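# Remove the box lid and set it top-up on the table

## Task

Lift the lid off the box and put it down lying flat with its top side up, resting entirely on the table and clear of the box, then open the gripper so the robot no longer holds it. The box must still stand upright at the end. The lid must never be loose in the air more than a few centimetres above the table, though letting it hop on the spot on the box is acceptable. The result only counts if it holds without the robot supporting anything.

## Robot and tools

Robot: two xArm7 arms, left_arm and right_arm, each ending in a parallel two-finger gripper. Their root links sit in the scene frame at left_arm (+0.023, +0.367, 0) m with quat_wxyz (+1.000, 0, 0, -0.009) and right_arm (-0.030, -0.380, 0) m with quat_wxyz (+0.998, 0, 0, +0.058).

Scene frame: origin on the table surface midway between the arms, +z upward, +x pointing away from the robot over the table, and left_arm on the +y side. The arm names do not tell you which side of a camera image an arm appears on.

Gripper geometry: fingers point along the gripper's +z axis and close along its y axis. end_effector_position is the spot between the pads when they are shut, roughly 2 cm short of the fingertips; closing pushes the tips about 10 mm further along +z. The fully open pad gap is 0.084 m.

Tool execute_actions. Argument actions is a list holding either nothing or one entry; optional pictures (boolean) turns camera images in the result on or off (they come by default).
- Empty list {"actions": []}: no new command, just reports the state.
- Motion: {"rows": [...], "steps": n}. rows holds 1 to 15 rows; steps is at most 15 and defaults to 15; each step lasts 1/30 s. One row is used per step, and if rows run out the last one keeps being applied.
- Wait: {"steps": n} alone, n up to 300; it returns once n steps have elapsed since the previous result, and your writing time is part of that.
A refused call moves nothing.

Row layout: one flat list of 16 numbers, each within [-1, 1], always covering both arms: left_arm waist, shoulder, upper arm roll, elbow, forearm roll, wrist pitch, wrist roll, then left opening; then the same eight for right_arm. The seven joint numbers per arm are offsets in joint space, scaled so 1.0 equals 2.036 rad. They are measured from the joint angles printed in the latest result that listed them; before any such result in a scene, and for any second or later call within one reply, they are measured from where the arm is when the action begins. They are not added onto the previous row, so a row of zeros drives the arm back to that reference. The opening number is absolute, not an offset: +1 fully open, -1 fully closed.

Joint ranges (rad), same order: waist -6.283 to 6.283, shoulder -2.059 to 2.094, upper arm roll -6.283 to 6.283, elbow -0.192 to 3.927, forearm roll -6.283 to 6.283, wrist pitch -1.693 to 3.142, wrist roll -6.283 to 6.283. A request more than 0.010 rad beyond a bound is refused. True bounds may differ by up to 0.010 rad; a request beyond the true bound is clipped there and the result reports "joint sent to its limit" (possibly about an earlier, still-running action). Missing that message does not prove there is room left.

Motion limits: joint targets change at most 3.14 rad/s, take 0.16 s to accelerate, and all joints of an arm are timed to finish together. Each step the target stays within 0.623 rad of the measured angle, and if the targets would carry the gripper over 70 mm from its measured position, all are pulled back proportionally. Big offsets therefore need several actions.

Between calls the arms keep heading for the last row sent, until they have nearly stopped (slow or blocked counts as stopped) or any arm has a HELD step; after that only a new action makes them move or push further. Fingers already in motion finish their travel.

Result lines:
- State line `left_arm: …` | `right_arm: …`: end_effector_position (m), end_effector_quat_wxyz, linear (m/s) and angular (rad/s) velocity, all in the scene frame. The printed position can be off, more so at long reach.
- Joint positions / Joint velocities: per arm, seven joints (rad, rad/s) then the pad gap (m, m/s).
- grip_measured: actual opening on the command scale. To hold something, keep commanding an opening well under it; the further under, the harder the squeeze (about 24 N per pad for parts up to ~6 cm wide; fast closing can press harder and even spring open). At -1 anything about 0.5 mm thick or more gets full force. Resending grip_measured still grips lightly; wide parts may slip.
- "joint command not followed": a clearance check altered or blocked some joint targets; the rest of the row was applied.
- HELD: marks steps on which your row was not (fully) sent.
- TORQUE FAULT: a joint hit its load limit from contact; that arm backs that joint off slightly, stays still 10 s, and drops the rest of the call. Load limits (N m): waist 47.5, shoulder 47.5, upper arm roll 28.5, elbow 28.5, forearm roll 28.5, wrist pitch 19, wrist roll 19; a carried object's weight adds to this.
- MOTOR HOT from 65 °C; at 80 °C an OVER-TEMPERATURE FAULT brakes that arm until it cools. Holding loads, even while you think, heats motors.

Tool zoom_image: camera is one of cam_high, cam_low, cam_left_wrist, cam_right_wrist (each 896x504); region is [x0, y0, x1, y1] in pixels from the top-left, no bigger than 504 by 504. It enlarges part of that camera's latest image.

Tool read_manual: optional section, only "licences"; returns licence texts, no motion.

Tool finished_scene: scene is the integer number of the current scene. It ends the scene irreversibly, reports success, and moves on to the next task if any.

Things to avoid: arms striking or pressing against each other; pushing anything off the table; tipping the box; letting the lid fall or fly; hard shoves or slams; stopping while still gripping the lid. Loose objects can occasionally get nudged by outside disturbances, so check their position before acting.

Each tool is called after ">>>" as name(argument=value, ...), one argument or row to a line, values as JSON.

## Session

>>> execute_actions(
  actions=[],
)

Scene clock: 0.00 s of 4100.00 s.
left_arm: end_effector_position=(+0.3330, +0.5557, +0.2979) grip_measured=+1.00 end_effector_quat_wxyz=(-0.185, -0.006, +0.745, -0.641) end_effector_velocity=(+0.000, +0.000, -0.000) end_effector_angular_velocity=(+0.002, -0.001, +0.000) | right_arm: end_effector_position=(+0.3675, -0.3322, +0.2500) grip_measured=+1.00 end_effector_quat_wxyz=(-0.001, +0.998, +0.058, +0.001) end_effector_velocity=(-0.000, -0.000, +0.000) end_effector_angular_velocity=(+0.000, -0.000, -0.000)
Joint positions: left_arm=[ 0.671  0.636  0.356  1.723 -0.688  2.535 -2.273  0.084] | right_arm=[ 0.002 -0.251  0.002  0.919  0.003  1.168  0.002  0.084]
Joint velocities: left_arm=[-0.    -0.     0.001  0.001  0.    -0.001  0.001 -0.   ] | right_arm=[-0.    -0.001  0.    -0.     0.     0.     0.     0.   ]

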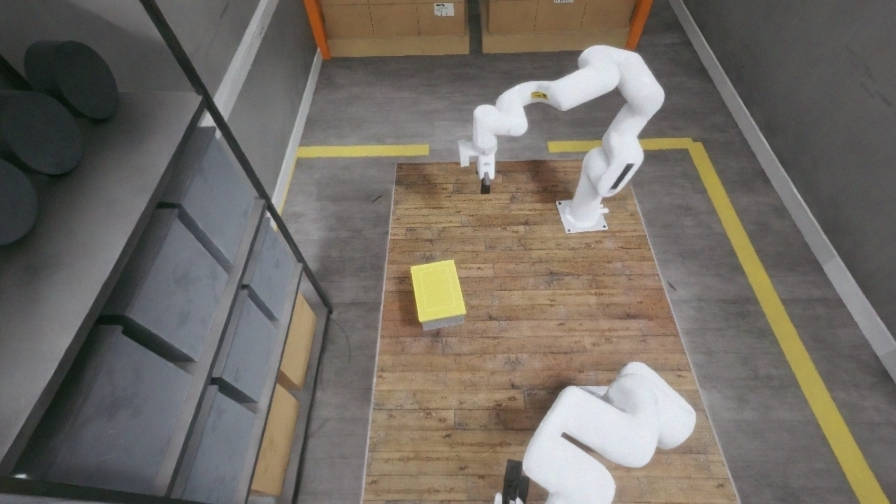

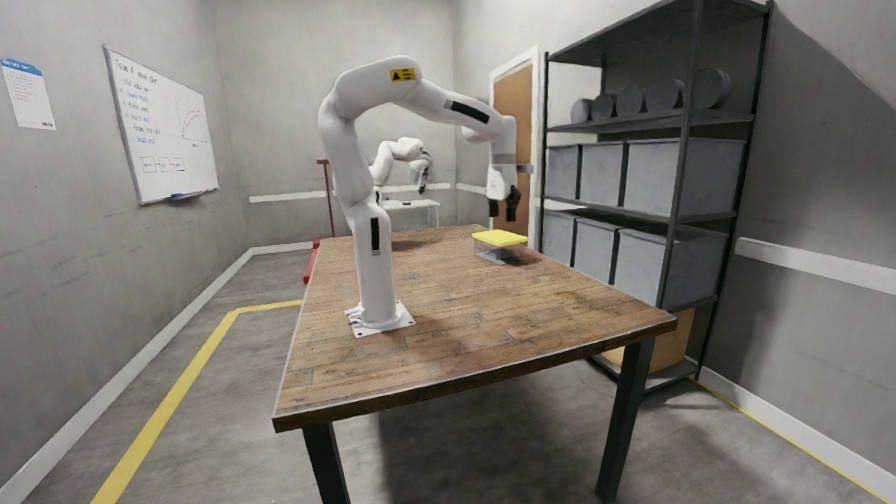

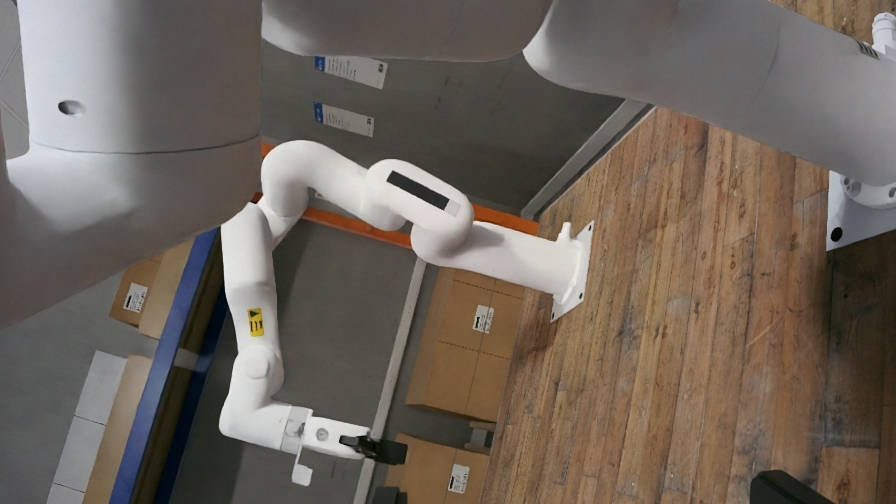

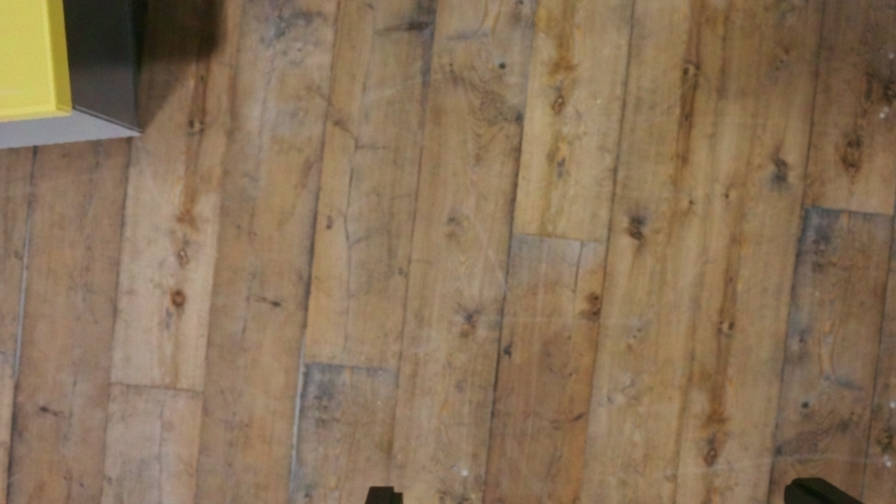

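>>> zoom_image(
  camera="cam_high",
  region=[390, 250, 510, 370],
)

>>> zoom_image(
  camera="cam_low",
  region=[450, 200, 550, 280],
)

Region (390, 250, 510, 370) of cam_high's 896x504 image, scaled by 4.200, with more detail than that image has.

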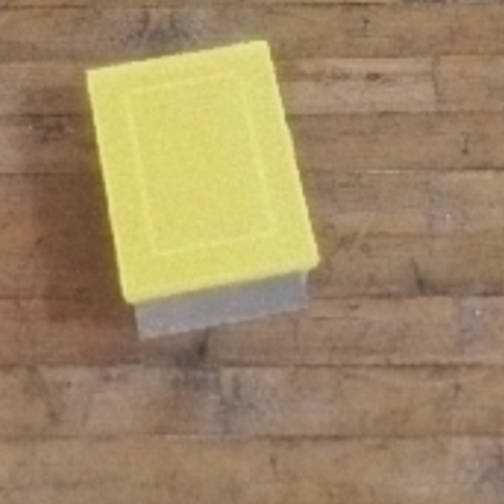

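Region (450, 200, 550, 280) of cam_low's 896x504 image, scaled by 5.040, with more detail than that image has; it fills the top 403 rows of this view, and the rest is white.

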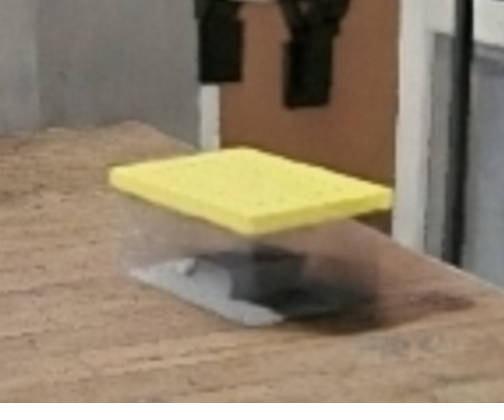

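>>> execute_actions(
  actions=[
    {"rows": [[-0.279,0.002,-0.175,-0.383,-0.492,-0.4917,0.197,-0.2, 0,0,0,0,0,0,0,1]], "steps": 15},
  ],
  pictures=false,
)

>>> execute_actions(
  actions=[
    {"steps": 28},
  ],
)

Scene clock: 40.17 s of 4100.00 s.
left_arm: end_effector_position=(+0.4305, +0.3910, +0.2328) grip_measured=-0.21 end_effector_quat_wxyz=(-0.079, +0.091, +0.688, -0.716) end_effector_velocity=(+0.178, -0.383, -0.142) end_effector_angular_velocity=(-0.394, -0.363, +0.390) | right_arm: end_effector_position=(+0.3675, -0.3322, +0.2500) grip_measured=+1.00 end_effector_quat_wxyz=(-0.001, +0.998, +0.058, +0.001) end_effector_velocity=(-0.000, -0.000, -0.001) end_effector_angular_velocity=(-0.000, +0.001, -0.000)
Joint positions: left_arm=[ 0.434  0.638  0.207  1.421 -1.     2.223 -2.106  0.035] | right_arm=[ 0.002 -0.251  0.002  0.919  0.003  1.168  0.002  0.084]
Joint velocities: left_arm=[-0.483  0.001 -0.3   -0.694 -0.831 -0.827  0.34  -0.   ] | right_arm=[-0.     0.001  0.    -0.001 -0.    -0.001  0.     0.   ]
Steps of this call (steps 1 to 90: nothing new was sent; then 36.67 s passed at rest; steps 91 to 105: all 15 steps of this action). Readings (joint positions):
91: left_arm=[0.670 0.636 0.356 1.723 -0.688 2.534 -2.272] | right_arm=[0.002 -0.251 0.002 0.919 0.003 1.168 0.002]
92: left_arm=[0.666 0.635 0.355 1.717 -0.695 2.527 -2.267] | right_arm=[0.002 -0.251 0.002 0.919 0.003 1.168 0.002]
94: left_arm=[0.633 0.633 0.337 1.675 -0.737 2.484 -2.240] | right_arm=[0.002 -0.251 0.002 0.919 0.003 1.168 0.002]
98: left_arm=[0.552 0.637 0.280 1.586 -0.825 2.397 -2.189] | right_arm=[0.002 -0.251 0.002 0.919 0.003 1.168 0.002]
105: the state above

Scene clock: 41.10 s of 4100.00 s.
left_arm: end_effector_position=(+0.4898, +0.1600, +0.0949) grip_measured=-0.22 end_effector_quat_wxyz=(+0.075, -0.073, +0.704, -0.703) end_effector_velocity=(-0.009, -0.014, -0.003) end_effector_angular_velocity=(-0.011, +0.015, -0.020) | right_arm: end_effector_position=(+0.3675, -0.3322, +0.2500) grip_measured=+1.00 end_effector_quat_wxyz=(-0.001, +0.998, +0.058, +0.001) end_effector_velocity=(-0.000, +0.000, -0.000) end_effector_angular_velocity=(+0.000, -0.000, +0.000)
Joint positions: left_arm=[ 0.104  0.639  0.002  0.945 -1.689  1.534 -1.872  0.035] | right_arm=[ 0.002 -0.251  0.002  0.919  0.003  1.168  0.002  0.084]
Joint velocities: left_arm=[-0.011  0.006 -0.02  -0.012 -0.005 -0.004  0.002 -0.   ] | right_arm=[-0.    -0.     0.    -0.001  0.    -0.     0.    -0.   ]
Steps of this call (steps 1 to 28: the robot went on to your last target). Readings (joint positions):
1: left_arm=[0.418 0.638 0.197 1.398 -1.028 2.194 -2.095] | right_arm=[0.002 -0.251 0.002 0.919 0.003 1.168 0.002]
2: left_arm=[0.402 0.638 0.187 1.375 -1.057 2.165 -2.084] | right_arm=[0.002 -0.251 0.002 0.919 0.003 1.168 0.002]
4: left_arm=[0.371 0.638 0.167 1.329 -1.120 2.102 -2.061] | right_arm=[0.002 -0.251 0.002 0.919 0.003 1.168 0.002]
8: left_arm=[0.307 0.639 0.127 1.237 -1.257 1.966 -2.016] | right_arm=[0.002 -0.251 0.002 0.919 0.003 1.168 0.002]
28: the state above

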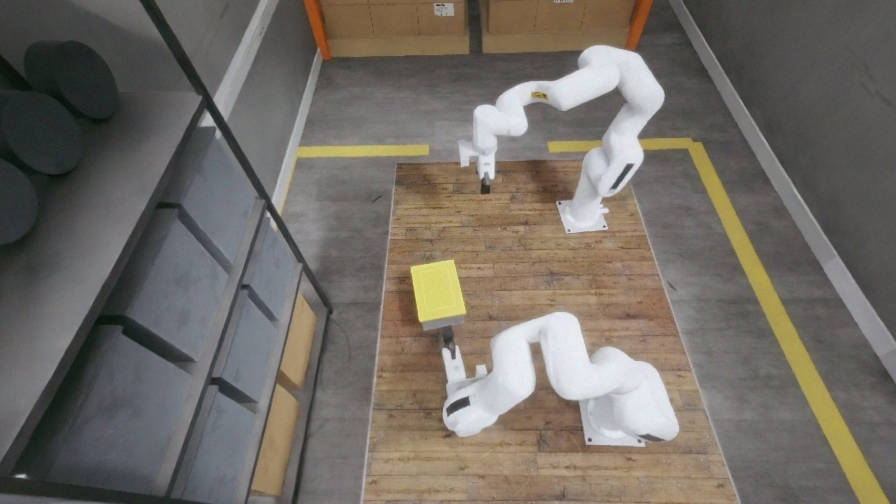

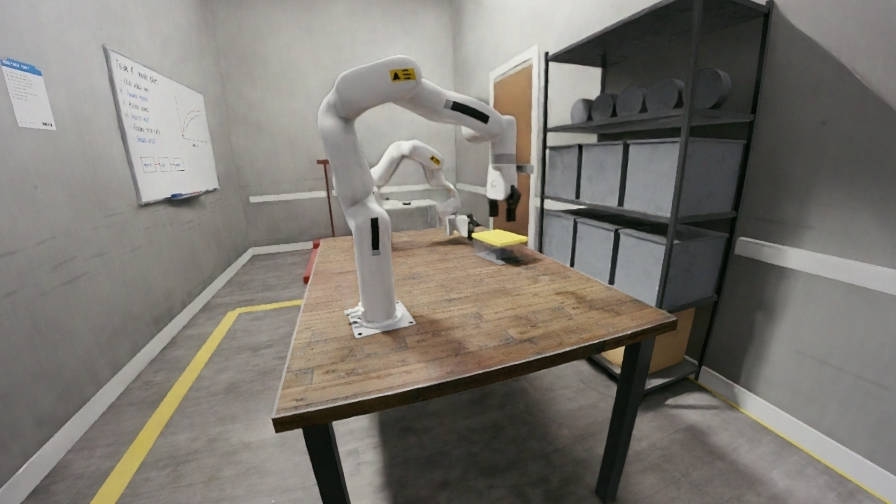

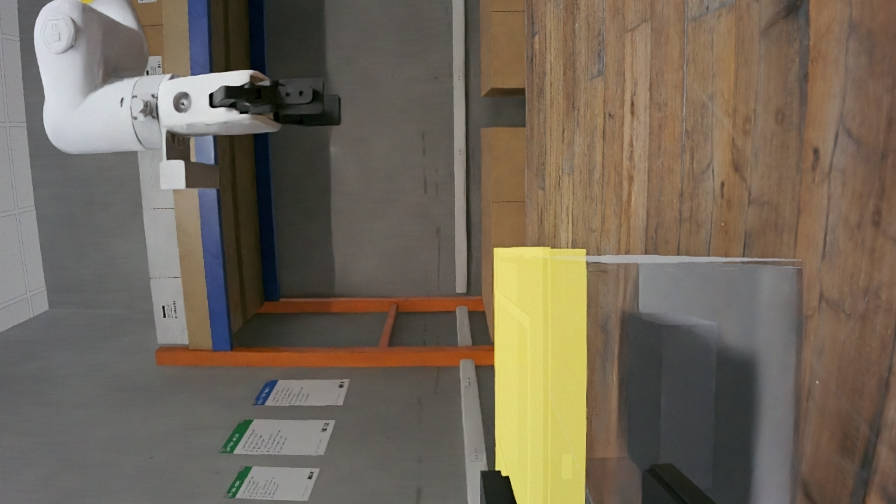

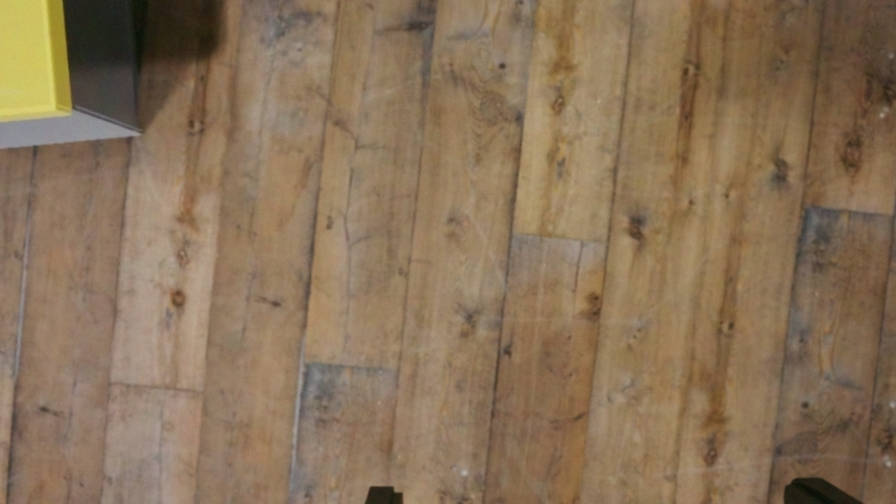

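>>> zoom_image(
  camera="cam_left_wrist",
  region=[470, 230, 680, 504],
)

Region (470, 230, 680, 504) of cam_left_wrist's 896x504 image, scaled by 1.839, with more detail than that image has; it fills the left 386 columns of this view, and the rest is white.

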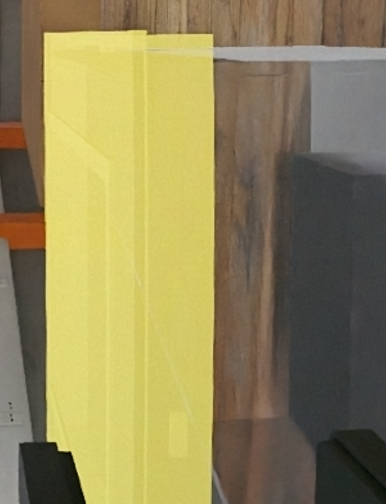

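>>> execute_actions(
  actions=[
    {"rows": [[-0.0021,0.0007,0,0.0007,-0.002,-0.0006,0,-0.2, 0,0,0,0,0,0,0,1],[-0.0064,0.0022,0,0.0021,-0.0061,-0.0019,0,-0.2, 0,0,0,0,0,0,0,1],[-0.0116,0.0039,0,0.0039,-0.011,-0.0035,0,-0.2, 0,0,0,0,0,0,0,1],[-0.0171,0.0058,0,0.0057,-0.0163,-0.0051,0,-0.2, 0,0,0,0,0,0,0,1],[-0.0227,0.0077,0,0.0076,-0.0216,-0.0068,0,-0.2, 0,0,0,0,0,0,0,1],[-0.0282,0.0096,0,0.0094,-0.0269,-0.0084,0,-0.2, 0,0,0,0,0,0,0,1],[-0.0334,0.0113,0,0.0112,-0.0318,-0.01,0,-0.2, 0,0,0,0,0,0,0,1],[-0.0377,0.0128,0,0.0126,-0.0359,-0.0113,0,-0.2, 0,0,0,0,0,0,0,1],[-0.0411,0.0139,0,0.0137,-0.0392,-0.0123,0,-0.2, 0,0,0,0,0,0,0,1],[-0.0428,0.0145,0,0.0143,-0.0408,-0.0128,0,-0.2, 0,0,0,0,0,0,0,1]], "steps": 15},
  ],
)

Scene clock: 75.53 s of 4100.00 s.
left_arm: end_effector_position=(+0.4960, +0.1255, +0.0883) grip_measured=-0.22 end_effector_quat_wxyz=(+0.073, -0.074, +0.703, -0.703) end_effector_velocity=(+0.011, +0.007, -0.006) end_effector_angular_velocity=(+0.019, -0.001, +0.037) | right_arm: end_effector_position=(+0.3675, -0.3322, +0.2500) grip_measured=+1.00 end_effector_quat_wxyz=(-0.001, +0.998, +0.058, +0.001) end_effector_velocity=(+0.000, -0.000, +0.000) end_effector_angular_velocity=(+0.000, -0.001, -0.001)
Joint positions: left_arm=[ 0.018  0.668  0.001  0.973 -1.77   1.509 -1.872  0.035] | right_arm=[ 0.002 -0.251  0.002  0.919  0.003  1.168  0.002  0.084]
Joint velocities: left_arm=[-0.016  0.007  0.025  0.011 -0.03  -0.014  0.     0.   ] | right_arm=[-0. -0. -0. -0.  0. -0.  0. -0.]
Steps of this call (steps 1 to 30: the robot went on to your last target; steps 31 to 90: nothing new was sent; then 30.93 s passed at rest; steps 91 to 105: all 15 steps of this action). Readings (joint positions):
91: left_arm=[0.103 0.640 -0.001 0.943 -1.689 1.534 -1.871] | right_arm=[0.002 -0.251 0.002 0.919 0.003 1.168 0.002]
92: left_arm=[0.102 0.640 -0.000 0.944 -1.690 1.534 -1.872] | right_arm=[0.002 -0.251 0.002 0.919 0.003 1.168 0.002]
94: left_arm=[0.096 0.642 0.002 0.947 -1.697 1.531 -1.872] | right_arm=[0.002 -0.251 0.002 0.919 0.003 1.168 0.002]
98: left_arm=[0.061 0.654 0.002 0.960 -1.730 1.521 -1.872] | right_arm=[0.002 -0.251 0.002 0.919 0.003 1.168 0.002]
105: the state above

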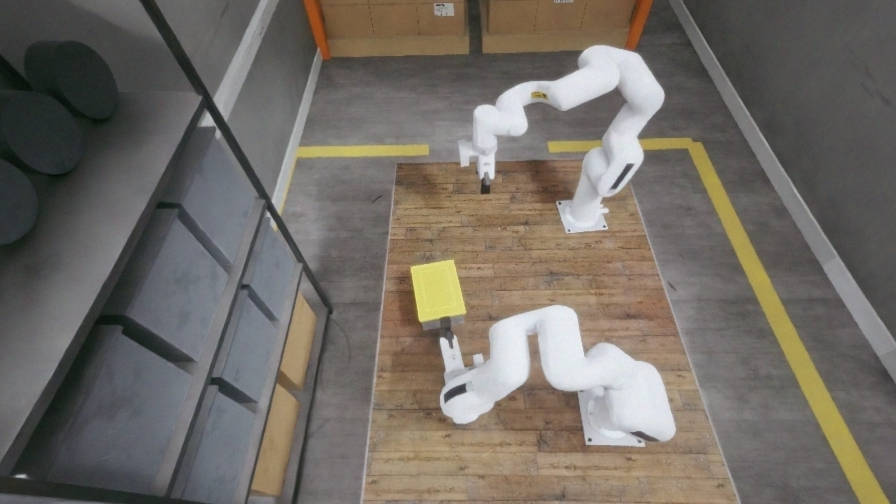

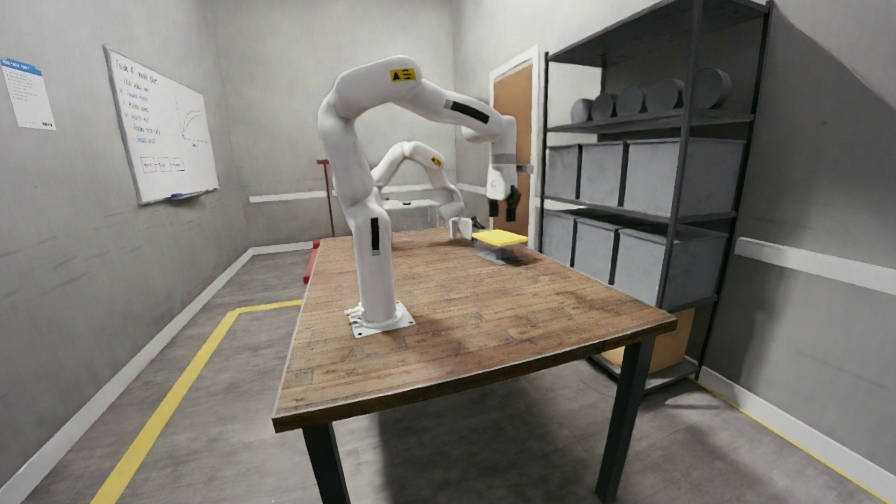

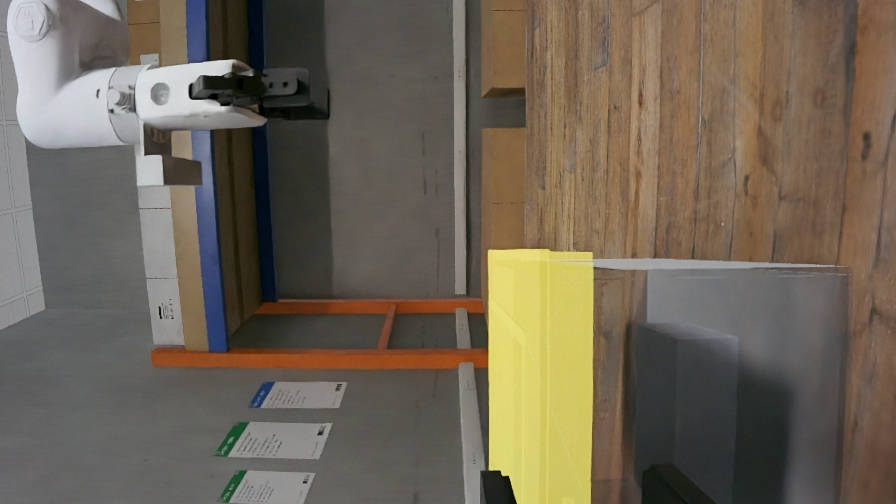

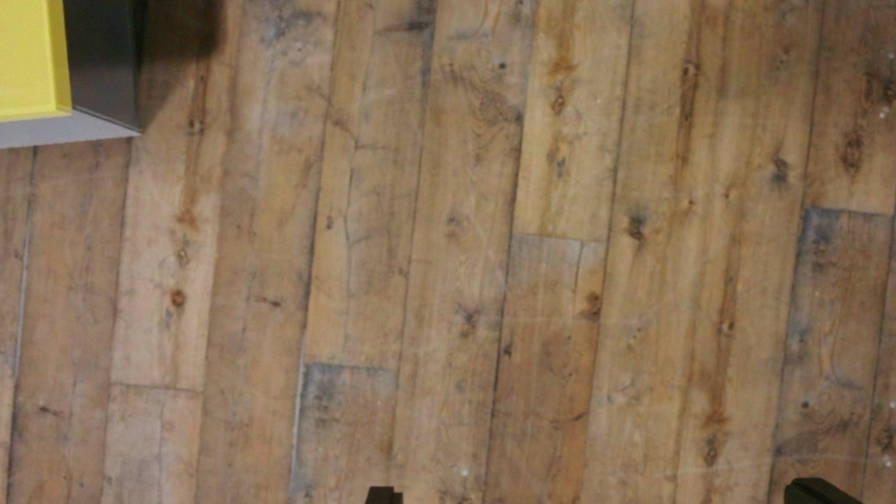

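>>> execute_actions(
  actions=[
    {"rows": [[-0.0015,0,0,0.0004,-0.002,-0.0008,-0.0003,-0.2, 0,0,0,0,0,0,0,1],[-0.0027,0,0,0.0007,-0.0032,-0.0012,-0.0006,-0.2, 0,0,0,0,0,0,0,1],[-0.0039,0.0001,0,0.001,-0.0043,-0.0015,-0.0008,-0.2, 0,0,0,0,0,0,0,1],[-0.0051,0.0001,0,0.0013,-0.0055,-0.0019,-0.0011,-0.2, 0,0,0,0,0,0,0,1],[-0.0063,0.0001,0,0.0016,-0.0066,-0.0023,-0.0014,-0.2, 0,0,0,0,0,0,0,1],[-0.0075,0.0002,0,0.0019,-0.0078,-0.0026,-0.0016,-0.2, 0,0,0,0,0,0,0,1],[-0.0087,0.0002,0,0.0022,-0.009,-0.003,-0.0019,-0.2, 0,0,0,0,0,0,0,1],[-0.0099,0.0002,0,0.0025,-0.0101,-0.0034,-0.0022,-0.2, 0,0,0,0,0,0,0,1],[-0.0111,0.0003,0,0.0028,-0.0113,-0.0037,-0.0024,-0.2, 0,0,0,0,0,0,0,1],[-0.0122,0.0003,0,0.003,-0.0125,-0.0041,-0.0027,-0.2, 0,0,0,0,0,0,0,1]], "steps": 15},
  ],
)

Scene clock: 92.90 s of 4100.00 s.
left_arm: end_effector_position=(+0.4982, +0.1156, +0.0895) grip_measured=-0.22 end_effector_quat_wxyz=(+0.073, -0.075, +0.703, -0.704) end_effector_velocity=(+0.002, -0.001, -0.001) end_effector_angular_velocity=(+0.004, +0.002, +0.007) | right_arm: end_effector_position=(+0.3675, -0.3322, +0.2500) grip_measured=+1.00 end_effector_quat_wxyz=(-0.001, +0.998, +0.058, +0.001) end_effector_velocity=(-0.000, -0.000, -0.000) end_effector_angular_velocity=(+0.000, -0.000, -0.001)
Joint positions: left_arm=[-0.006  0.669  0.     0.979 -1.794  1.501 -1.877  0.035] | right_arm=[ 0.002 -0.251  0.002  0.919  0.003  1.168  0.002  0.084]
Joint velocities: left_arm=[-0.008  0.     0.005  0.003 -0.01  -0.005 -0.004 -0.   ] | right_arm=[-0.    -0.001 -0.    -0.001 -0.    -0.     0.    -0.   ]
Steps of this call (steps 1 to 15: the robot went on to your last target; steps 16 to 90: nothing new was sent; then 13.87 s passed at rest; steps 91 to 105: all 15 steps of this action). Readings (joint positions):
91: left_arm=[0.017 0.669 0.002 0.974 -1.772 1.508 -1.872] | right_arm=[0.002 -0.251 0.002 0.919 0.003 1.168 0.002]
92: left_arm=[0.017 0.669 0.002 0.974 -1.772 1.508 -1.872] | right_arm=[0.002 -0.251 0.002 0.919 0.003 1.168 0.002]
94: left_arm=[0.015 0.669 0.001 0.975 -1.775 1.507 -1.872] | right_arm=[0.002 -0.251 0.002 0.919 0.003 1.168 0.002]
98: left_arm=[0.006 0.669 0.001 0.977 -1.783 1.504 -1.874] | right_arm=[0.002 -0.251 0.002 0.919 0.003 1.168 0.002]
105: the state above

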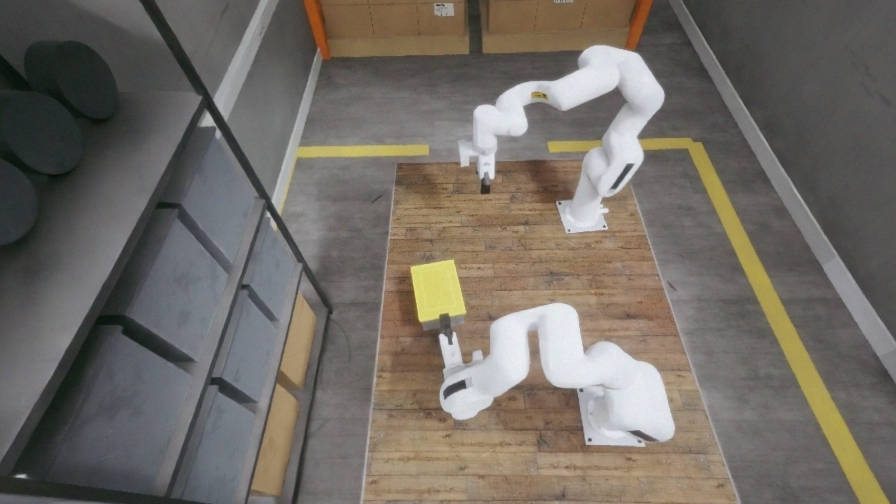

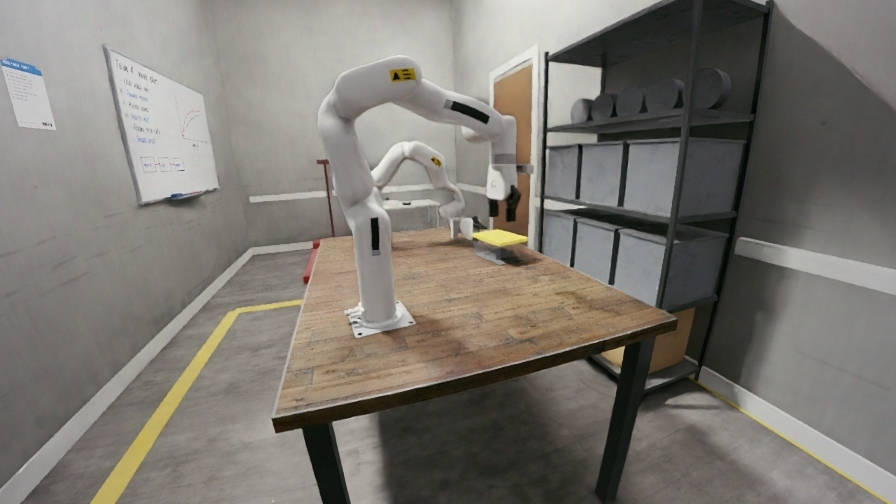

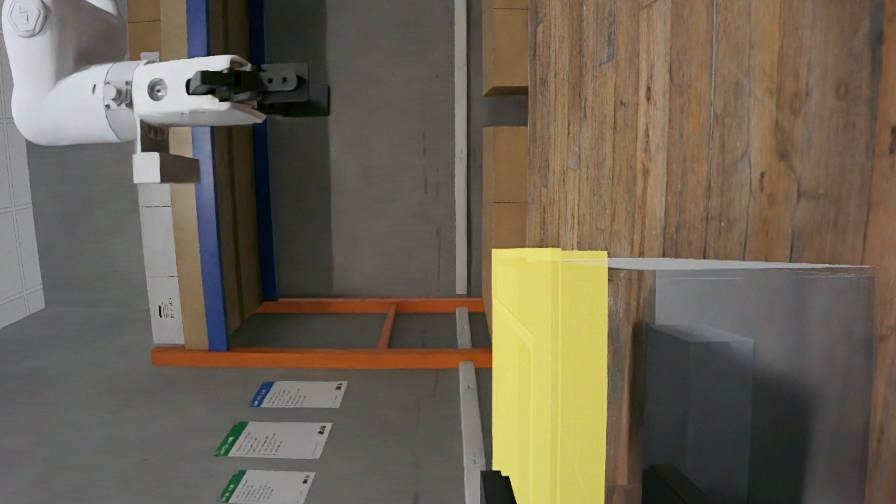

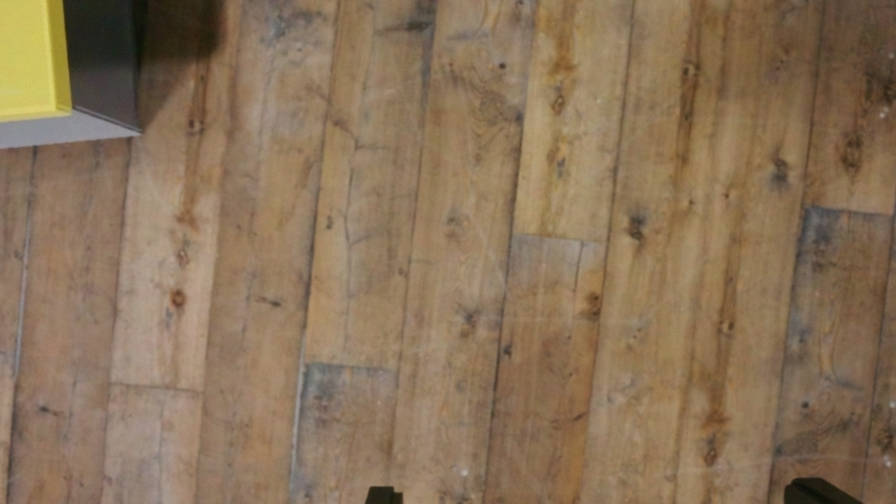

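>>> execute_actions(
  actions=[
    {"rows": [[-0.001,0.0001,0,0.0003,-0.001,-0.0003,-0.0002,-0.2, 0,0,0,0,0,0,0,1],[-0.0018,0.0002,0,0.0005,-0.0018,-0.0006,-0.0003,-0.2, 0,0,0,0,0,0,0,1],[-0.0026,0.0004,0,0.0008,-0.0026,-0.0008,-0.0004,-0.2, 0,0,0,0,0,0,0,1],[-0.0034,0.0005,0,0.001,-0.0033,-0.0011,-0.0005,-0.2, 0,0,0,0,0,0,0,1],[-0.0042,0.0006,0,0.0012,-0.0041,-0.0013,-0.0007,-0.2, 0,0,0,0,0,0,0,1],[-0.005,0.0007,0,0.0014,-0.0048,-0.0016,-0.0008,-0.2, 0,0,0,0,0,0,0,1],[-0.0057,0.0008,0,0.0016,-0.0055,-0.0018,-0.0009,-0.2, 0,0,0,0,0,0,0,1],[-0.0064,0.0009,0,0.0018,-0.0062,-0.002,-0.001,-0.2, 0,0,0,0,0,0,0,1]], "steps": 13},
  ],
)

Scene clock: 101.27 s of 4100.00 s.
left_arm: end_effector_position=(+0.4990, +0.1103, +0.0896) grip_measured=-0.22 end_effector_quat_wxyz=(+0.072, -0.076, +0.703, -0.704) end_effector_velocity=(+0.002, -0.000, -0.000) end_effector_angular_velocity=(+0.002, +0.001, +0.006) | right_arm: end_effector_position=(+0.3675, -0.3322, +0.2500) grip_measured=+1.00 end_effector_quat_wxyz=(-0.001, +0.998, +0.058, +0.001) end_effector_velocity=(-0.000, -0.000, -0.000) end_effector_angular_velocity=(-0.000, +0.001, -0.000)
Joint positions: left_arm=[-0.019  0.671  0.     0.983 -1.807  1.497 -1.879  0.035] | right_arm=[ 0.002 -0.251  0.002  0.919  0.003  1.168  0.002  0.084]
Joint velocities: left_arm=[-0.005  0.     0.003  0.001 -0.008 -0.003 -0.001  0.   ] | right_arm=[-0.    -0.     0.    -0.001  0.     0.     0.    -0.   ]
Steps of this call (steps 1 to 15: the robot went on to your last target; steps 16 to 90: nothing new was sent; then 4.93 s passed at rest; steps 91 to 103: all 13 steps of this action). Readings (joint positions):
91: left_arm=[-0.006 0.669 0.001 0.980 -1.795 1.501 -1.877] | right_arm=[0.002 -0.251 0.002 0.919 0.003 1.168 0.002]
92: left_arm=[-0.007 0.669 0.001 0.980 -1.795 1.500 -1.877] | right_arm=[0.002 -0.251 0.002 0.919 0.003 1.168 0.002]
94: left_arm=[-0.008 0.669 0.001 0.980 -1.797 1.500 -1.877] | right_arm=[0.002 -0.251 0.002 0.919 0.003 1.168 0.002]
98: left_arm=[-0.014 0.670 0.000 0.982 -1.803 1.498 -1.878] | right_arm=[0.002 -0.251 0.002 0.919 0.003 1.168 0.002]
103: the state above

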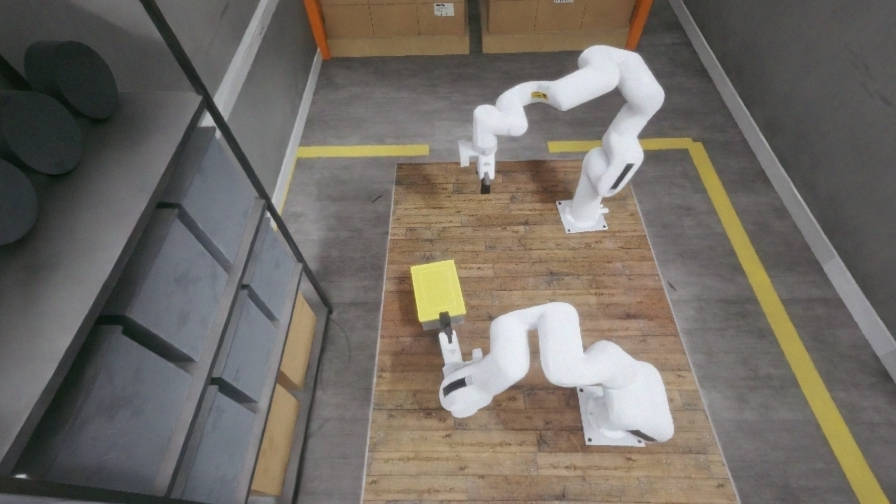

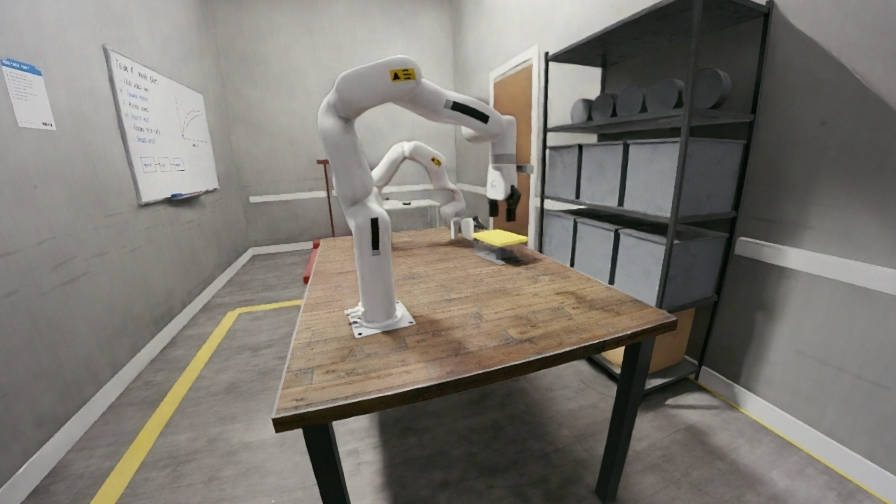

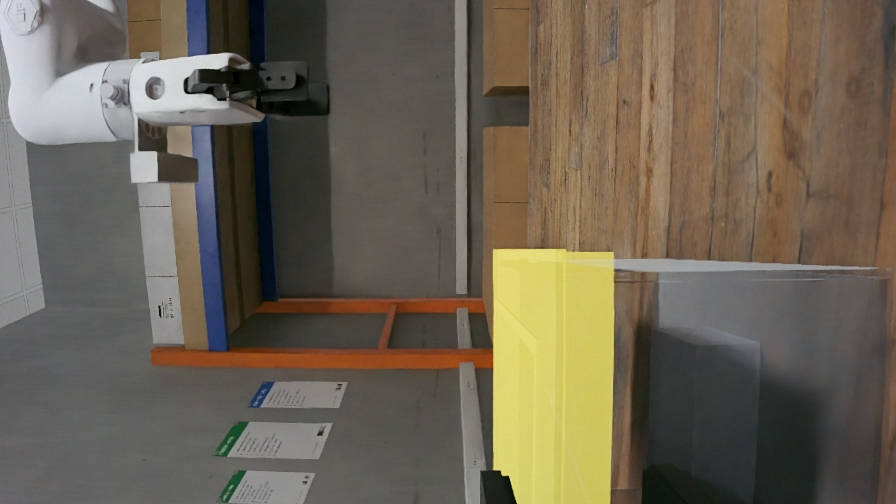

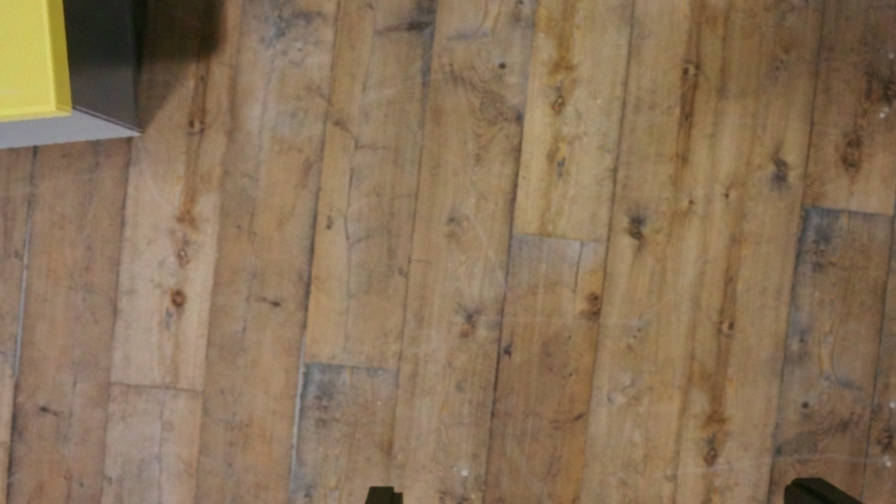

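>>> execute_actions(
  actions=[
    {"rows": [[-0.0008,0.0003,0,0.0003,-0.0008,-0.0002,0,-0.2, 0,0,0,0,0,0,0,1],[-0.0015,0.0006,0,0.0006,-0.0015,-0.0005,0,-0.2, 0,0,0,0,0,0,0,1],[-0.0022,0.001,0,0.001,-0.0021,-0.0007,0,-0.2, 0,0,0,0,0,0,0,1],[-0.0029,0.0013,0,0.0013,-0.0028,-0.0009,0,-0.2, 0,0,0,0,0,0,0,1],[-0.0036,0.0016,0,0.0016,-0.0035,-0.0012,0,-0.2, 0,0,0,0,0,0,0,1],[-0.0043,0.0019,0,0.0019,-0.0041,-0.0014,0,-0.2, 0,0,0,0,0,0,0,1],[-0.005,0.0022,0,0.0022,-0.0048,-0.0016,0,-0.2, 0,0,0,0,0,0,0,1]], "steps": 12},
  ],
)

Scene clock: 108.23 s of 4100.00 s.
left_arm: end_effector_position=(+0.4997, +0.1066, +0.0884) grip_measured=-0.21 end_effector_quat_wxyz=(+0.072, -0.076, +0.703, -0.704) end_effector_velocity=(-0.001, -0.007, +0.000) end_effector_angular_velocity=(-0.003, +0.001, -0.007) | right_arm: end_effector_position=(+0.3675, -0.3322, +0.2500) grip_measured=+1.00 end_effector_quat_wxyz=(-0.001, +0.998, +0.058, +0.001) end_effector_velocity=(+0.000, +0.000, +0.001) end_effector_angular_velocity=(+0.000, -0.002, +0.001)
Joint positions: left_arm=[-0.028  0.675  0.     0.987 -1.816  1.494 -1.879  0.035] | right_arm=[ 0.002 -0.251  0.002  0.919  0.003  1.168  0.002  0.084]
Joint velocities: left_arm=[-0.01   0.003 -0.005  0.004 -0.006 -0.002 -0.001 -0.   ] | right_arm=[ 0.    -0.001  0.     0.     0.     0.    -0.     0.   ]
Steps of this call (steps 1 to 15: the robot went on to your last target; steps 16 to 90: nothing new was sent; then 3.57 s passed at rest; steps 91 to 102: all 12 steps of this action). Readings (joint positions):
91: left_arm=[-0.019 0.671 0.000 0.983 -1.807 1.497 -1.879] | right_arm=[0.002 -0.251 0.002 0.919 0.003 1.168 0.002]
92: left_arm=[-0.019 0.671 0.000 0.983 -1.807 1.497 -1.879] | right_arm=[0.002 -0.251 0.002 0.919 0.003 1.168 0.002]
94: left_arm=[-0.021 0.672 0.000 0.984 -1.809 1.496 -1.879] | right_arm=[0.002 -0.251 0.002 0.919 0.003 1.168 0.002]
98: left_arm=[-0.025 0.674 0.002 0.986 -1.813 1.494 -1.879] | right_arm=[0.002 -0.251 0.002 0.919 0.003 1.168 0.002]
102: the state above

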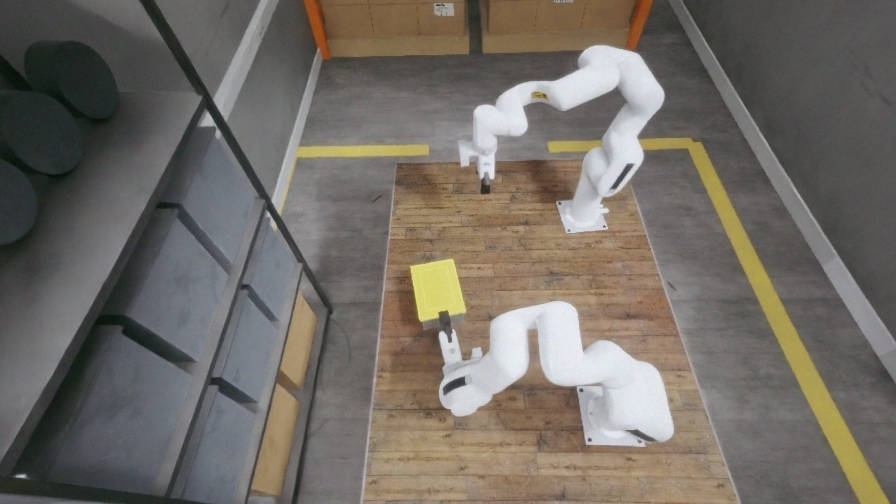

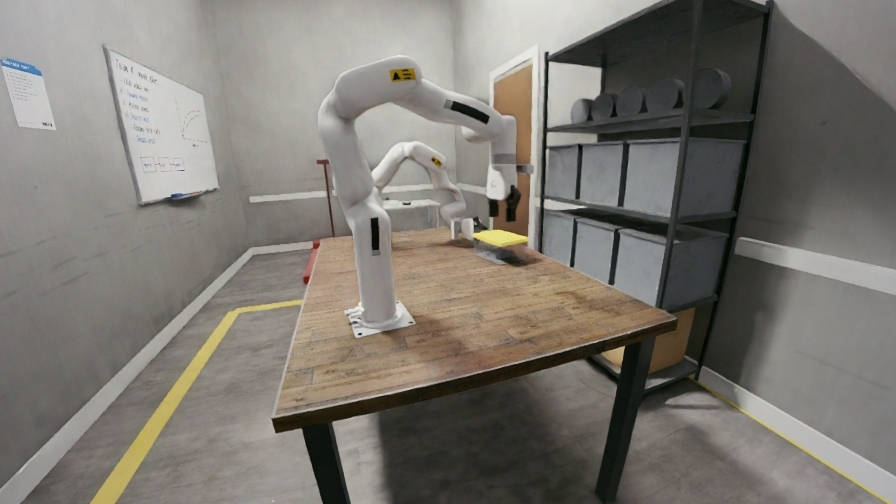

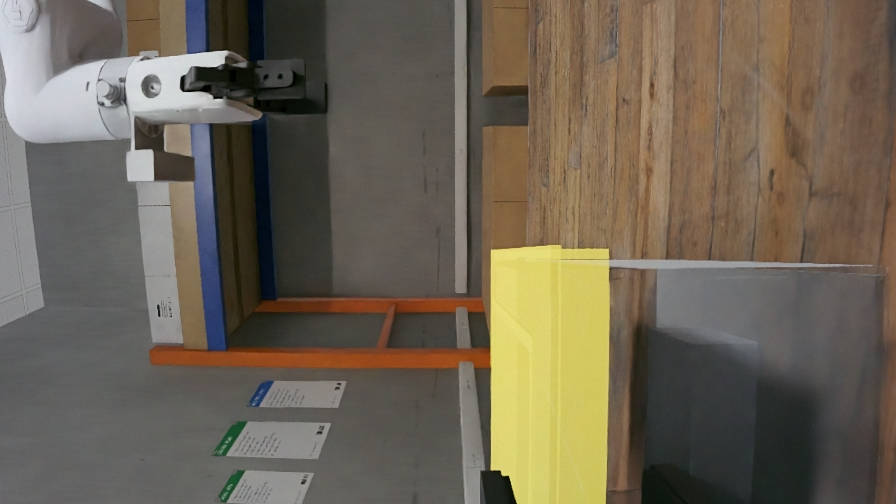

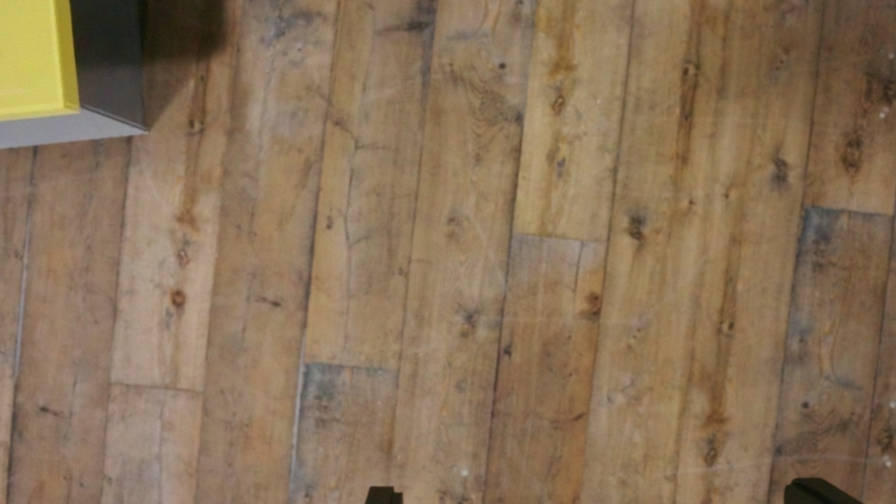

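>>> execute_actions(
  actions=[
    {"rows": [[-0.0007,0,0,0,-0.0005,0,0,-0.27, 0,0,0,0,0,0,0,1],[-0.0007,0,0,0,-0.0005,0,0,-0.34, 0,0,0,0,0,0,0,1],[-0.0007,0,0,0,-0.0005,0,0,-0.41, 0,0,0,0,0,0,0,1],[-0.0007,0,0,0,-0.0005,0,0,-0.48, 0,0,0,0,0,0,0,1],[-0.0007,0,0,0,-0.0005,0,0,-0.54, 0,0,0,0,0,0,0,1],[-0.0007,0,0,0,-0.0005,0,0,-0.59, 0,0,0,0,0,0,0,1],[-0.0007,0,0,0,-0.0005,0,0,-0.63, 0,0,0,0,0,0,0,1],[-0.0007,0,0,0,-0.0005,0,0,-0.67, 0,0,0,0,0,0,0,1],[-0.0007,0,0,0,-0.0005,0,0,-0.71, 0,0,0,0,0,0,0,1],[-0.0007,0,0,0,-0.0005,0,0,-0.76, 0,0,0,0,0,0,0,1],[-0.0007,0,0,0,-0.0005,0,0,-0.82, 0,0,0,0,0,0,0,1],[-0.0007,0,0,0,-0.0005,0,0,-0.9, 0,0,0,0,0,0,0,1],[-0.0007,0,0,0,-0.0005,0,0,-1, 0,0,0,0,0,0,0,1]], "steps": 15},
  ],
  pictures=false,
)

Scene clock: 123.17 s of 4100.00 s.
left_arm: end_effector_position=(+0.4999, +0.1064, +0.0888) grip_measured=-0.68 end_effector_quat_wxyz=(+0.073, -0.076, +0.703, -0.704) end_effector_velocity=(+0.000, -0.000, -0.000) end_effector_angular_velocity=(+0.000, -0.000, +0.001) | right_arm: end_effector_position=(+0.3675, -0.3322, +0.2500) grip_measured=+1.00 end_effector_quat_wxyz=(-0.001, +0.998, +0.058, +0.001) end_effector_velocity=(+0.000, +0.000, +0.000) end_effector_angular_velocity=(+0.000, -0.001, +0.000)
Joint positions: left_arm=[-0.029  0.675  0.001  0.988 -1.817  1.494 -1.879  0.014] | right_arm=[ 0.002 -0.251  0.002  0.919  0.003  1.168  0.002  0.084]
Joint velocities: left_arm=[-0.     0.001 -0.     0.001 -0.001 -0.001  0.    -0.   ] | right_arm=[-0.    -0.001 -0.     0.    -0.    -0.001 -0.     0.   ]
Steps of this call (steps 1 to 15: the robot went on to your last target; steps 16 to 90: nothing new was sent; then 11.43 s passed at rest; steps 91 to 105: all 15 steps of this action). Readings (joint positions):
91: left_arm=[-0.029 0.675 -0.000 0.987 -1.816 1.494 -1.879] | right_arm=[0.002 -0.251 0.002 0.919 0.003 1.168 0.002]
92: left_arm=[-0.029 0.675 0.000 0.987 -1.816 1.494 -1.879] | right_arm=[0.002 -0.251 0.002 0.919 0.003 1.168 0.002]
94: left_arm=[-0.029 0.675 0.001 0.987 -1.817 1.493 -1.879] | right_arm=[0.002 -0.251 0.002 0.919 0.003 1.168 0.002]
98: left_arm=[-0.029 0.675 0.001 0.987 -1.817 1.493 -1.879] | right_arm=[0.002 -0.251 0.002 0.919 0.003 1.168 0.002]
105: the state above


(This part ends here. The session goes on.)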